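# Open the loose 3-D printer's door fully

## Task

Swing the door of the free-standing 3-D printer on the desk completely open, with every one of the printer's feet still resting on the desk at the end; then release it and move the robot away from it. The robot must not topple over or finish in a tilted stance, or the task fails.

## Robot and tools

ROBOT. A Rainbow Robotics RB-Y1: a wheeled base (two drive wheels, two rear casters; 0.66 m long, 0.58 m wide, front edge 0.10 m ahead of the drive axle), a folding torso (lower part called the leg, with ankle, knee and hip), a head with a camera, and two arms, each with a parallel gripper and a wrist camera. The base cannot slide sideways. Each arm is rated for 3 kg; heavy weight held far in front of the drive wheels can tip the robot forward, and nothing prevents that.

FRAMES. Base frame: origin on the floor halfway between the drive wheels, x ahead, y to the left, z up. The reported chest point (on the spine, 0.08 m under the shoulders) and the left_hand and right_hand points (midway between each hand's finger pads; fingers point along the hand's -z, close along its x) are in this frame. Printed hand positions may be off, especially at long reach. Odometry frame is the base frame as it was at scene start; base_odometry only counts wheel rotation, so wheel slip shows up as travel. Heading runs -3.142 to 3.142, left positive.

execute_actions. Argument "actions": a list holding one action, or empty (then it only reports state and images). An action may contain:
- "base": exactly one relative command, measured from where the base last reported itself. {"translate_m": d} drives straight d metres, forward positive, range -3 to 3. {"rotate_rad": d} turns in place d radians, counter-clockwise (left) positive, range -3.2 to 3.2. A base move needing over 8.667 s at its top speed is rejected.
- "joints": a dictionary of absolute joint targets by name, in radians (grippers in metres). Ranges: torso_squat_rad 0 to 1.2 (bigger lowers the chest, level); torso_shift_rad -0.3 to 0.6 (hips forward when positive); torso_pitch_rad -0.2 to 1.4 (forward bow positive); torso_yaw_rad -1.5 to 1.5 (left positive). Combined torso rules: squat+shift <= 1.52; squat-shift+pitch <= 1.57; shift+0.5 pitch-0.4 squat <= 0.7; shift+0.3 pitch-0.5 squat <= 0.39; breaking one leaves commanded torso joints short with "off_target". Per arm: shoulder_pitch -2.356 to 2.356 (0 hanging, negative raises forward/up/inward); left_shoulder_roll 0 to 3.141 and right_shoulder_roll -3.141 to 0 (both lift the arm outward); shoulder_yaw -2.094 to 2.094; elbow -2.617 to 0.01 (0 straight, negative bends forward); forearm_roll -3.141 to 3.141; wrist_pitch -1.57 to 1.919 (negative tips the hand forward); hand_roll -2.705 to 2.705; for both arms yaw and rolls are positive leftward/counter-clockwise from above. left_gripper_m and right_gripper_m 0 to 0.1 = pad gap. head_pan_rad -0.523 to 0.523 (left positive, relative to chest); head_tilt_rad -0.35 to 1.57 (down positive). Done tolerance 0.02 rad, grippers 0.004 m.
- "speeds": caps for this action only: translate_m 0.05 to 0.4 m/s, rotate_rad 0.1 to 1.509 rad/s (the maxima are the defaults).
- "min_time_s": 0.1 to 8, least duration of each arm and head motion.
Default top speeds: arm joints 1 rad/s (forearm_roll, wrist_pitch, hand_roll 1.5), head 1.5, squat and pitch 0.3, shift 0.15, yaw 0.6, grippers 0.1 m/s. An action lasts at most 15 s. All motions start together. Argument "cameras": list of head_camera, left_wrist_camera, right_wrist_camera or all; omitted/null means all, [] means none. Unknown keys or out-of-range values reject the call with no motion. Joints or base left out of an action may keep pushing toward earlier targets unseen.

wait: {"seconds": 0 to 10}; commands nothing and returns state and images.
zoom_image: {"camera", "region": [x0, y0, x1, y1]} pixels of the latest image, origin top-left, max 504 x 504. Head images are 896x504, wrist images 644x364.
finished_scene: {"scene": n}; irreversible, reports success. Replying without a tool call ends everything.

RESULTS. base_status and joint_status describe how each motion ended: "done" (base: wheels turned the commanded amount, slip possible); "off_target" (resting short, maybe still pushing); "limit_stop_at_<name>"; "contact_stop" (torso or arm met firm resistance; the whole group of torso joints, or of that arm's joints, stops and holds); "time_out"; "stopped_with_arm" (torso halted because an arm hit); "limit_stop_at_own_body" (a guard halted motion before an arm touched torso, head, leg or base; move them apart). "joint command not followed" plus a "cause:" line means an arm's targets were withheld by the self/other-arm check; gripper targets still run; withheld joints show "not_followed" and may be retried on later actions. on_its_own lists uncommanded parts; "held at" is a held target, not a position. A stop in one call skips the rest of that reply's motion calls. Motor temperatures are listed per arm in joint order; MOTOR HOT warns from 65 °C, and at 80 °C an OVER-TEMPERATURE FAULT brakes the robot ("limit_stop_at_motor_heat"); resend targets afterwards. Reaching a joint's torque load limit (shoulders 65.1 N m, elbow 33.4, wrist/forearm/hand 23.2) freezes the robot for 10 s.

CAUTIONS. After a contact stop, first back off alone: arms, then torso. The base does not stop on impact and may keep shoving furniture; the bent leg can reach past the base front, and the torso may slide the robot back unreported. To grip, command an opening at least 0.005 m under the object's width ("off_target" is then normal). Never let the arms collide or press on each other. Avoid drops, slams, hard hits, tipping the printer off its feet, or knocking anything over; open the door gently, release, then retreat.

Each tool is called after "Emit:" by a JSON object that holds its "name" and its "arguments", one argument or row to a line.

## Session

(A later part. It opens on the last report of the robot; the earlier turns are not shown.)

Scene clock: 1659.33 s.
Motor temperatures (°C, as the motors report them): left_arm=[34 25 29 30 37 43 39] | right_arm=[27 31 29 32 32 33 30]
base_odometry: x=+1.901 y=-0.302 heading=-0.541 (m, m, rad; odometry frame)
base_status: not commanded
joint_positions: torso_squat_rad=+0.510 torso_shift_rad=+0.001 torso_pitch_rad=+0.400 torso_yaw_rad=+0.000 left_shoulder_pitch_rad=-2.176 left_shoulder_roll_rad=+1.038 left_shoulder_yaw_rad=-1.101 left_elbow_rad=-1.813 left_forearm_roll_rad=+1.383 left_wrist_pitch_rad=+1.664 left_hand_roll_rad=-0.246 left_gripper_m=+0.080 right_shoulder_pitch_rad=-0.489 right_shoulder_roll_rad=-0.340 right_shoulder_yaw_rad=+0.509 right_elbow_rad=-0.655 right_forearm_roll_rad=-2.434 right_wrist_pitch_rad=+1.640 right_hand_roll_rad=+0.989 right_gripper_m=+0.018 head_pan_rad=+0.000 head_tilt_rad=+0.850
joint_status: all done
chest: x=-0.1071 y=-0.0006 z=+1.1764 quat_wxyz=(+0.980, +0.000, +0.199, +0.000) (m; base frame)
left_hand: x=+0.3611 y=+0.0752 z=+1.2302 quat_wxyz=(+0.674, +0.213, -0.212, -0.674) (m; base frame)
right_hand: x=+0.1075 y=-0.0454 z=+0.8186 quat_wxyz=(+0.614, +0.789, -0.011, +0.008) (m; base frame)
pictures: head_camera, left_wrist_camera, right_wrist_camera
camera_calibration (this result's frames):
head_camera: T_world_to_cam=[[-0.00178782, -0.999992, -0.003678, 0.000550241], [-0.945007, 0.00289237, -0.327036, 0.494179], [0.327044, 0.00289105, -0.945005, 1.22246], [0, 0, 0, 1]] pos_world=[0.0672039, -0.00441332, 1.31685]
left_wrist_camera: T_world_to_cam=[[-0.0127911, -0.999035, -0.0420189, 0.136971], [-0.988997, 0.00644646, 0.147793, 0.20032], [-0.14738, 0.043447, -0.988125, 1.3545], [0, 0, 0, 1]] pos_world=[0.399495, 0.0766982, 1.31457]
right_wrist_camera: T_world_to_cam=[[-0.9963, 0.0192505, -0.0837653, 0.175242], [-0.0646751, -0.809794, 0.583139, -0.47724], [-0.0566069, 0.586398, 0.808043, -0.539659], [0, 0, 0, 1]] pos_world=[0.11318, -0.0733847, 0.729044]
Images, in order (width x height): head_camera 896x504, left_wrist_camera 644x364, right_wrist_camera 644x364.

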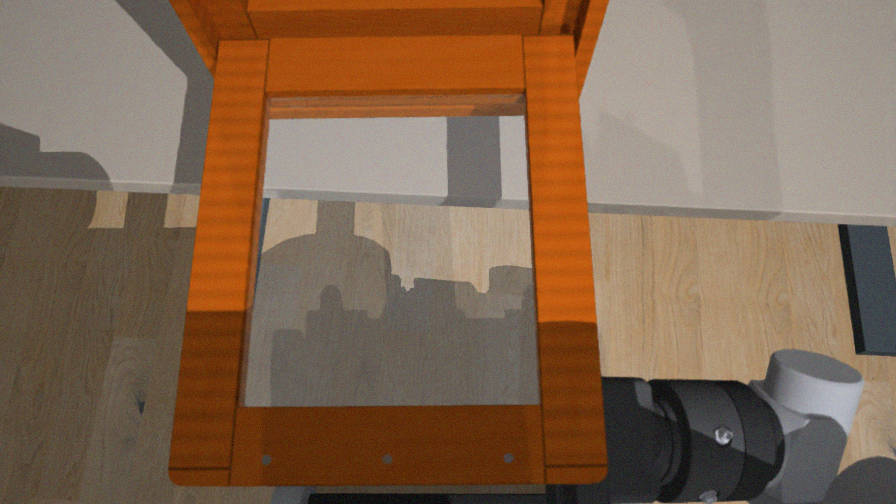

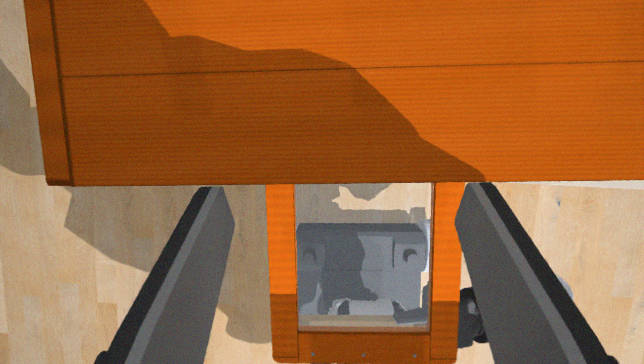

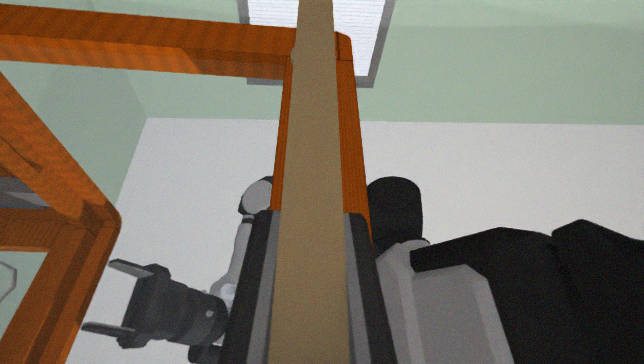

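Emit:
{"name": "execute_actions", "arguments": {
  "actions": [
    {"joints":{"right_gripper_m":0.05}}
  ]
}}

Scene clock: 1712.23 s.
Motor temperatures (°C, as the motors report them): left_arm=[34 25 29 30 37 43 39] | right_arm=[27 31 29 31 32 32 30]
base_odometry: x=+1.901 y=-0.302 heading=-0.541 (m, m, rad; odometry frame)
base_status: not commanded
joint_positions: torso_squat_rad=+0.510 torso_shift_rad=+0.001 torso_pitch_rad=+0.400 torso_yaw_rad=+0.000 left_shoulder_pitch_rad=-2.176 left_shoulder_roll_rad=+1.038 left_shoulder_yaw_rad=-1.101 left_elbow_rad=-1.813 left_forearm_roll_rad=+1.383 left_wrist_pitch_rad=+1.664 left_hand_roll_rad=-0.246 left_gripper_m=+0.080 right_shoulder_pitch_rad=-0.490 right_shoulder_roll_rad=-0.339 right_shoulder_yaw_rad=+0.509 right_elbow_rad=-0.655 right_forearm_roll_rad=-2.434 right_wrist_pitch_rad=+1.640 right_hand_roll_rad=+0.989 right_gripper_m=+0.050 head_pan_rad=+0.000 head_tilt_rad=+0.850
joint_status: all done
chest: x=-0.1071 y=-0.0006 z=+1.1764 quat_wxyz=(+0.980, +0.000, +0.199, +0.000) (m; base frame)
left_hand: x=+0.3611 y=+0.0752 z=+1.2302 quat_wxyz=(+0.674, +0.213, -0.212, -0.674) (m; base frame)
right_hand: x=+0.1077 y=-0.0453 z=+0.8186 quat_wxyz=(+0.614, +0.789, -0.011, +0.008) (m; base frame)
pictures: head_camera, left_wrist_camera, right_wrist_camera
camera_calibration (this result's frames):
head_camera: T_world_to_cam=[[-0.00178897, -0.999992, -0.00367792, 0.00055002], [-0.945009, 0.00289342, -0.327031, 0.494177], [0.327039, 0.00289062, -0.945006, 1.22246], [0, 0, 0, 1]] pos_world=[0.0672092, -0.00441351, 1.31685]
left_wrist_camera: T_world_to_cam=[[-0.0127888, -0.999035, -0.0420232, 0.136976], [-0.988995, 0.00644285, 0.147809, 0.200307], [-0.147395, 0.0434511, -0.988123, 1.3545], [0, 0, 0, 1]] pos_world=[0.399501, 0.0766993, 1.31456]
right_wrist_camera: T_world_to_cam=[[-0.996257, 0.0191989, -0.0842796, 0.175823], [-0.0649445, -0.809691, 0.583252, -0.477224], [-0.0570426, 0.586542, 0.807907, -0.539563], [0, 0, 0, 1]] pos_world=[0.113394, -0.0733027, 0.729077]
Images, in order (width x height): head_camera 896x504, left_wrist_camera 644x364, right_wrist_camera 644x364.

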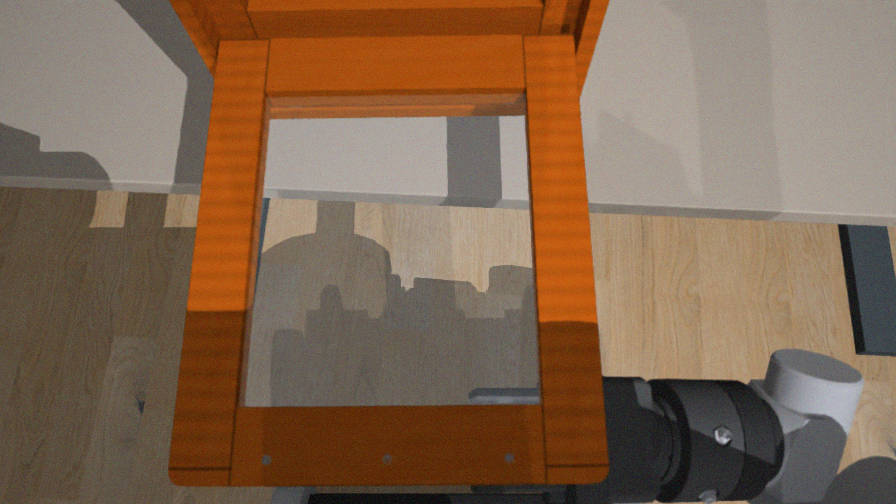

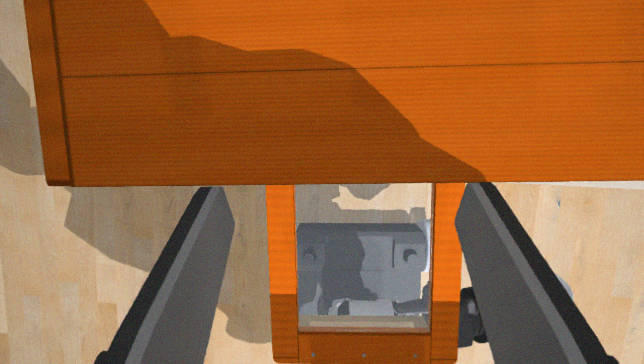

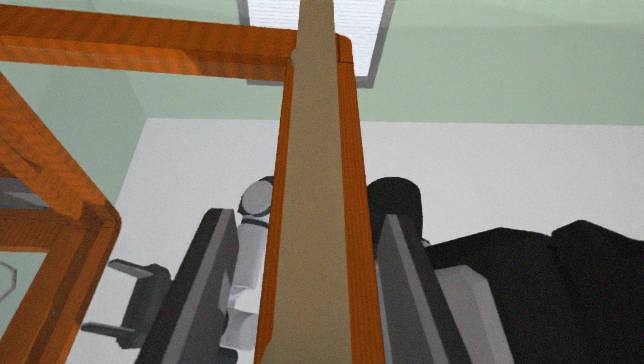

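Emit:
{"name": "execute_actions", "arguments": {
  "actions": [
    {"joints":{"right_forearm_roll_rad":-2.232,"right_wrist_pitch_rad":1.356,"right_hand_roll_rad":0.947,"left_shoulder_pitch_rad":-2.244,"left_shoulder_roll_rad":1.075,"left_shoulder_yaw_rad":-1.118,"left_elbow_rad":-1.890,"left_forearm_roll_rad":1.457,"left_wrist_pitch_rad":1.682,"left_hand_roll_rad":-0.180},"min_time_s":0.6}
  ]
}}

Scene clock: 1721.93 s.
Motor temperatures (°C, as the motors report them): left_arm=[34 25 29 30 37 43 39] | right_arm=[27 31 29 31 32 32 30]
base_odometry: x=+1.901 y=-0.302 heading=-0.541 (m, m, rad; odometry frame)
base_status: not commanded
joint_positions: torso_squat_rad=+0.510 torso_shift_rad=+0.001 torso_pitch_rad=+0.400 torso_yaw_rad=+0.000 left_shoulder_pitch_rad=-2.244 left_shoulder_roll_rad=+1.075 left_shoulder_yaw_rad=-1.118 left_elbow_rad=-1.890 left_forearm_roll_rad=+1.457 left_wrist_pitch_rad=+1.682 left_hand_roll_rad=-0.180 left_gripper_m=+0.080 right_shoulder_pitch_rad=-0.490 right_shoulder_roll_rad=-0.339 right_shoulder_yaw_rad=+0.509 right_elbow_rad=-0.655 right_forearm_roll_rad=-2.232 right_wrist_pitch_rad=+1.356 right_hand_roll_rad=+0.947 right_gripper_m=+0.050 head_pan_rad=+0.000 head_tilt_rad=+0.850
joint_status: all done
chest: x=-0.1071 y=-0.0006 z=+1.1764 quat_wxyz=(+0.980, +0.000, +0.199, +0.000) (m; base frame)
left_hand: x=+0.3352 y=+0.0751 z=+1.2420 quat_wxyz=(+0.674, +0.213, -0.213, -0.674) (m; base frame)
right_hand: x=+0.1074 y=-0.0393 z=+0.7391 quat_wxyz=(+0.741, +0.671, +0.000, +0.000) (m; base frame)
pictures: head_camera, left_wrist_camera, right_wrist_camera
camera_calibration (this result's frames):
head_camera: T_world_to_cam=[[-0.00178764, -0.999992, -0.00367865, 0.000550886], [-0.94501, 0.00289239, -0.327028, 0.494175], [0.327036, 0.00289175, -0.945007, 1.22246], [0, 0, 0, 1]] pos_world=[0.0672115, -0.00441352, 1.31685]
left_wrist_camera: T_world_to_cam=[[-0.0127567, -0.999075, -0.0410554, 0.135796], [-0.989025, 0.00656287, 0.147602, 0.173281], [-0.147196, 0.0424877, -0.988194, 1.36249], [0, 0, 0, 1]] pos_world=[0.373665, 0.0766443, 1.32641]
right_wrist_camera: T_world_to_cam=[[-0.998217, -0.00929779, -0.0589606, 0.149136], [-0.043532, -0.562428, 0.825699, -0.597759], [-0.0408383, 0.826794, 0.561021, -0.288647], [0, 0, 0, 1]] pos_world=[0.111061, -0.0961582, 0.664299]
Images, in order (width x height): head_camera 896x504, left_wrist_camera 644x364, right_wrist_camera 644x364.

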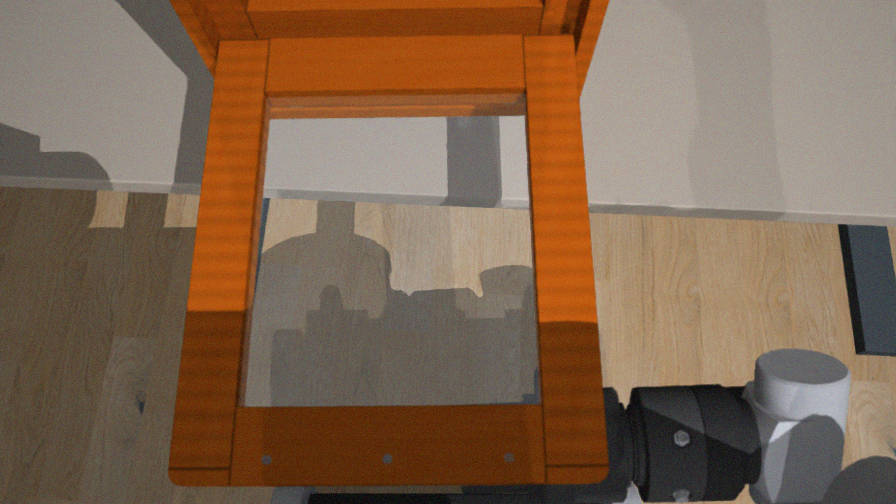

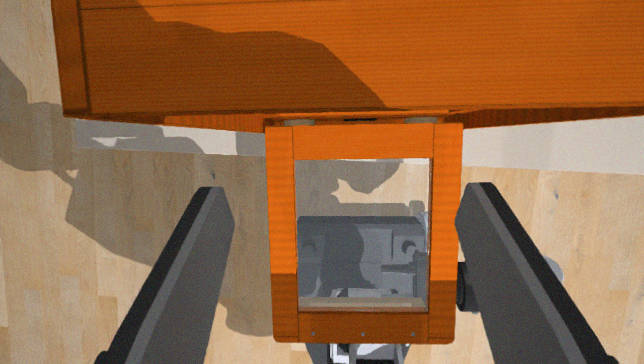

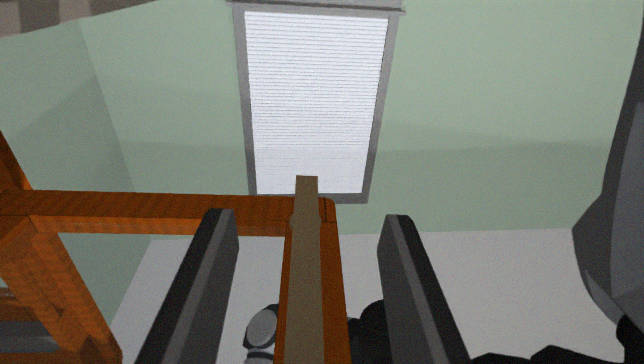

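Emit:
{"name": "execute_actions", "arguments": {
  "actions": [
    {"base":{"translate_m":-0.55},"joints":{"head_tilt_rad":0.3}}
  ]
}}

Scene clock: 1746.33 s.
Motor temperatures (°C, as the motors report them): left_arm=[34 25 29 30 37 43 39] | right_arm=[27 31 29 31 32 32 30]
base_odometry: x=+1.430 y=-0.018 heading=-0.542 (m, m, rad; odometry frame)
base_status: done
joint_positions: torso_squat_rad=+0.510 torso_shift_rad=+0.001 torso_pitch_rad=+0.400 torso_yaw_rad=+0.000 left_shoulder_pitch_rad=-2.244 left_shoulder_roll_rad=+1.075 left_shoulder_yaw_rad=-1.118 left_elbow_rad=-1.890 left_forearm_roll_rad=+1.457 left_wrist_pitch_rad=+1.682 left_hand_roll_rad=-0.180 left_gripper_m=+0.080 right_shoulder_pitch_rad=-0.490 right_shoulder_roll_rad=-0.339 right_shoulder_yaw_rad=+0.509 right_elbow_rad=-0.655 right_forearm_roll_rad=-2.232 right_wrist_pitch_rad=+1.356 right_hand_roll_rad=+0.947 right_gripper_m=+0.050 head_pan_rad=+0.000 head_tilt_rad=+0.300
joint_status: all done
chest: x=-0.1071 y=-0.0006 z=+1.1764 quat_wxyz=(+0.980, +0.000, +0.199, +0.000) (m; base frame)
left_hand: x=+0.3352 y=+0.0751 z=+1.2421 quat_wxyz=(+0.674, +0.213, -0.213, -0.674) (m; base frame)
right_hand: x=+0.1074 y=-0.0393 z=+0.7391 quat_wxyz=(+0.741, +0.671, +0.000, +0.000) (m; base frame)
pictures: head_camera, left_wrist_camera, right_wrist_camera
camera_calibration (this result's frames):
head_camera: T_world_to_cam=[[0.000253055, -0.999991, -0.0042531, 0.00134556], [-0.634746, 0.00312583, -0.772714, 1.09959], [0.772721, 0.00289518, -0.63474, 0.806938], [0, 0, 0, 1]] pos_world=[0.074425, -0.00442783, 1.36187]
left_wrist_camera: T_world_to_cam=[[-0.0126905, -0.999068, -0.0412655, 0.13609], [-0.98905, 0.00647334, 0.147441, 0.173474], [-0.147036, 0.0426847, -0.98821, 1.36248], [0, 0, 0, 1]] pos_world=[0.373636, 0.0766833, 1.32646]
right_wrist_camera: T_world_to_cam=[[-0.998216, -0.00935699, -0.0589656, 0.149116], [-0.0435018, -0.56245, 0.825686, -0.597732], [-0.0408911, 0.826778, 0.56104, -0.288689], [0, 0, 0, 1]] pos_world=[0.111042, -0.0961169, 0.664298]
Images, in order (width x height): head_camera 896x504, left_wrist_camera 644x364, right_wrist_camera 644x364.

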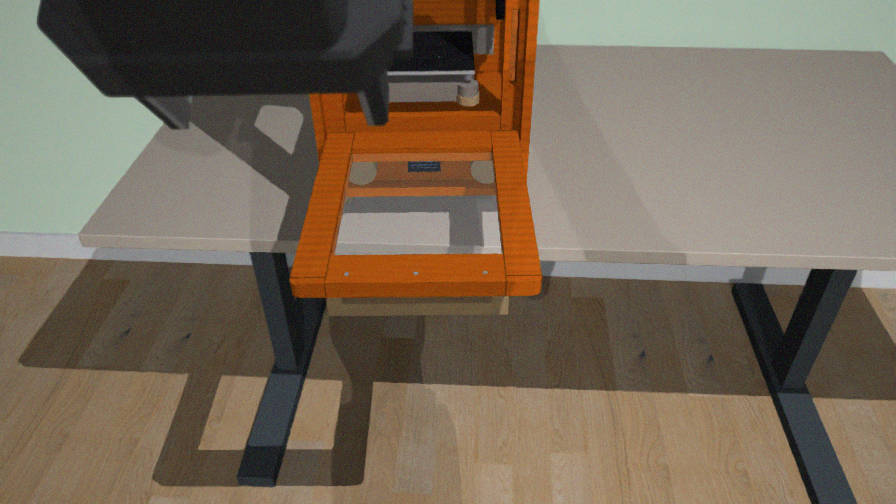

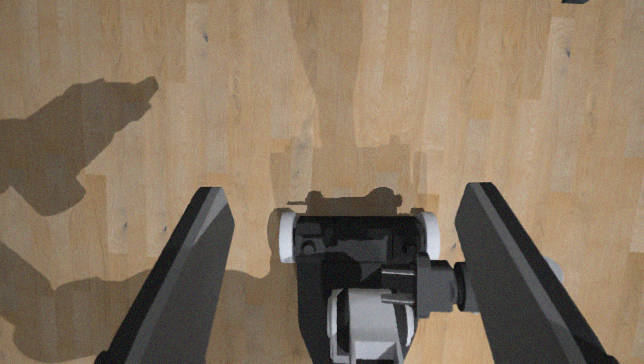

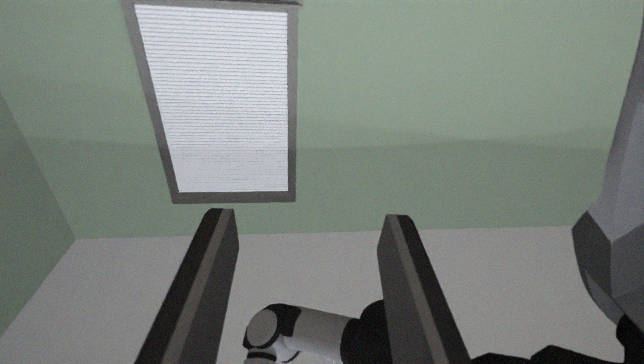

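Emit:
{"name": "execute_actions", "arguments": {
  "actions": [
    {"joints":{"torso_pitch_rad":0.05}}
  ],
  "cameras": ["head_camera"]
}}

Scene clock: 1760.53 s.
Motor temperatures (°C, as the motors report them): left_arm=[34 25 29 30 37 43 39] | right_arm=[27 31 29 31 32 32 30]
base_odometry: x=+1.430 y=-0.018 heading=-0.542 (m, m, rad; odometry frame)
base_status: not commanded
joint_positions: torso_squat_rad=+0.510 torso_shift_rad=+0.001 torso_pitch_rad=+0.050 torso_yaw_rad=+0.000 left_shoulder_pitch_rad=-2.244 left_shoulder_roll_rad=+1.075 left_shoulder_yaw_rad=-1.118 left_elbow_rad=-1.890 left_forearm_roll_rad=+1.457 left_wrist_pitch_rad=+1.682 left_hand_roll_rad=-0.180 left_gripper_m=+0.080 right_shoulder_pitch_rad=-0.490 right_shoulder_roll_rad=-0.339 right_shoulder_yaw_rad=+0.509 right_elbow_rad=-0.655 right_forearm_roll_rad=-2.232 right_wrist_pitch_rad=+1.356 right_hand_roll_rad=+0.947 right_gripper_m=+0.050 head_pan_rad=+0.000 head_tilt_rad=+0.300
joint_status: all done
chest: x=-0.2122 y=-0.0007 z=+1.2005 quat_wxyz=(+1.000, +0.000, +0.025, +0.000) (m; base frame)
left_hand: x=+0.1809 y=+0.0750 z=+1.4137 quat_wxyz=(+0.627, +0.327, -0.327, -0.627) (m; base frame)
right_hand: x=+0.1394 y=-0.0394 z=+0.8632 quat_wxyz=(+0.730, +0.661, -0.129, +0.117) (m; base frame)
pictures: head_camera
camera_calibration (this result's frames):
head_camera: T_world_to_cam=[[0.00137485, -0.999991, -0.00396538, 0.00134434], [-0.331339, 0.00328585, -0.943506, 1.32089], [0.943511, 0.00261106, -0.331331, 0.575335], [0, 0, 0, 1]] pos_world=[-0.105174, -0.00449817, 1.4369]
Images, in order (width x height): head_camera 896x504.

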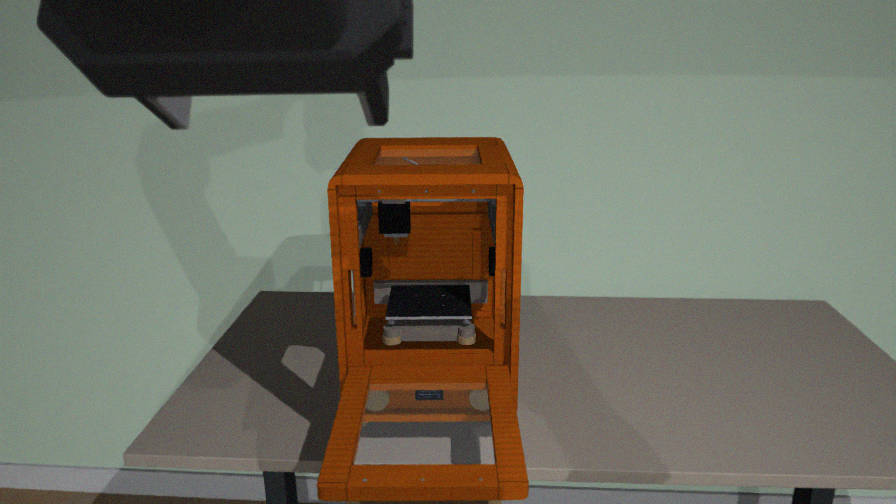

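Emit:
{"name": "finished_scene", "arguments": {
  "scene": 1
}}

The scene is finished: the task was done.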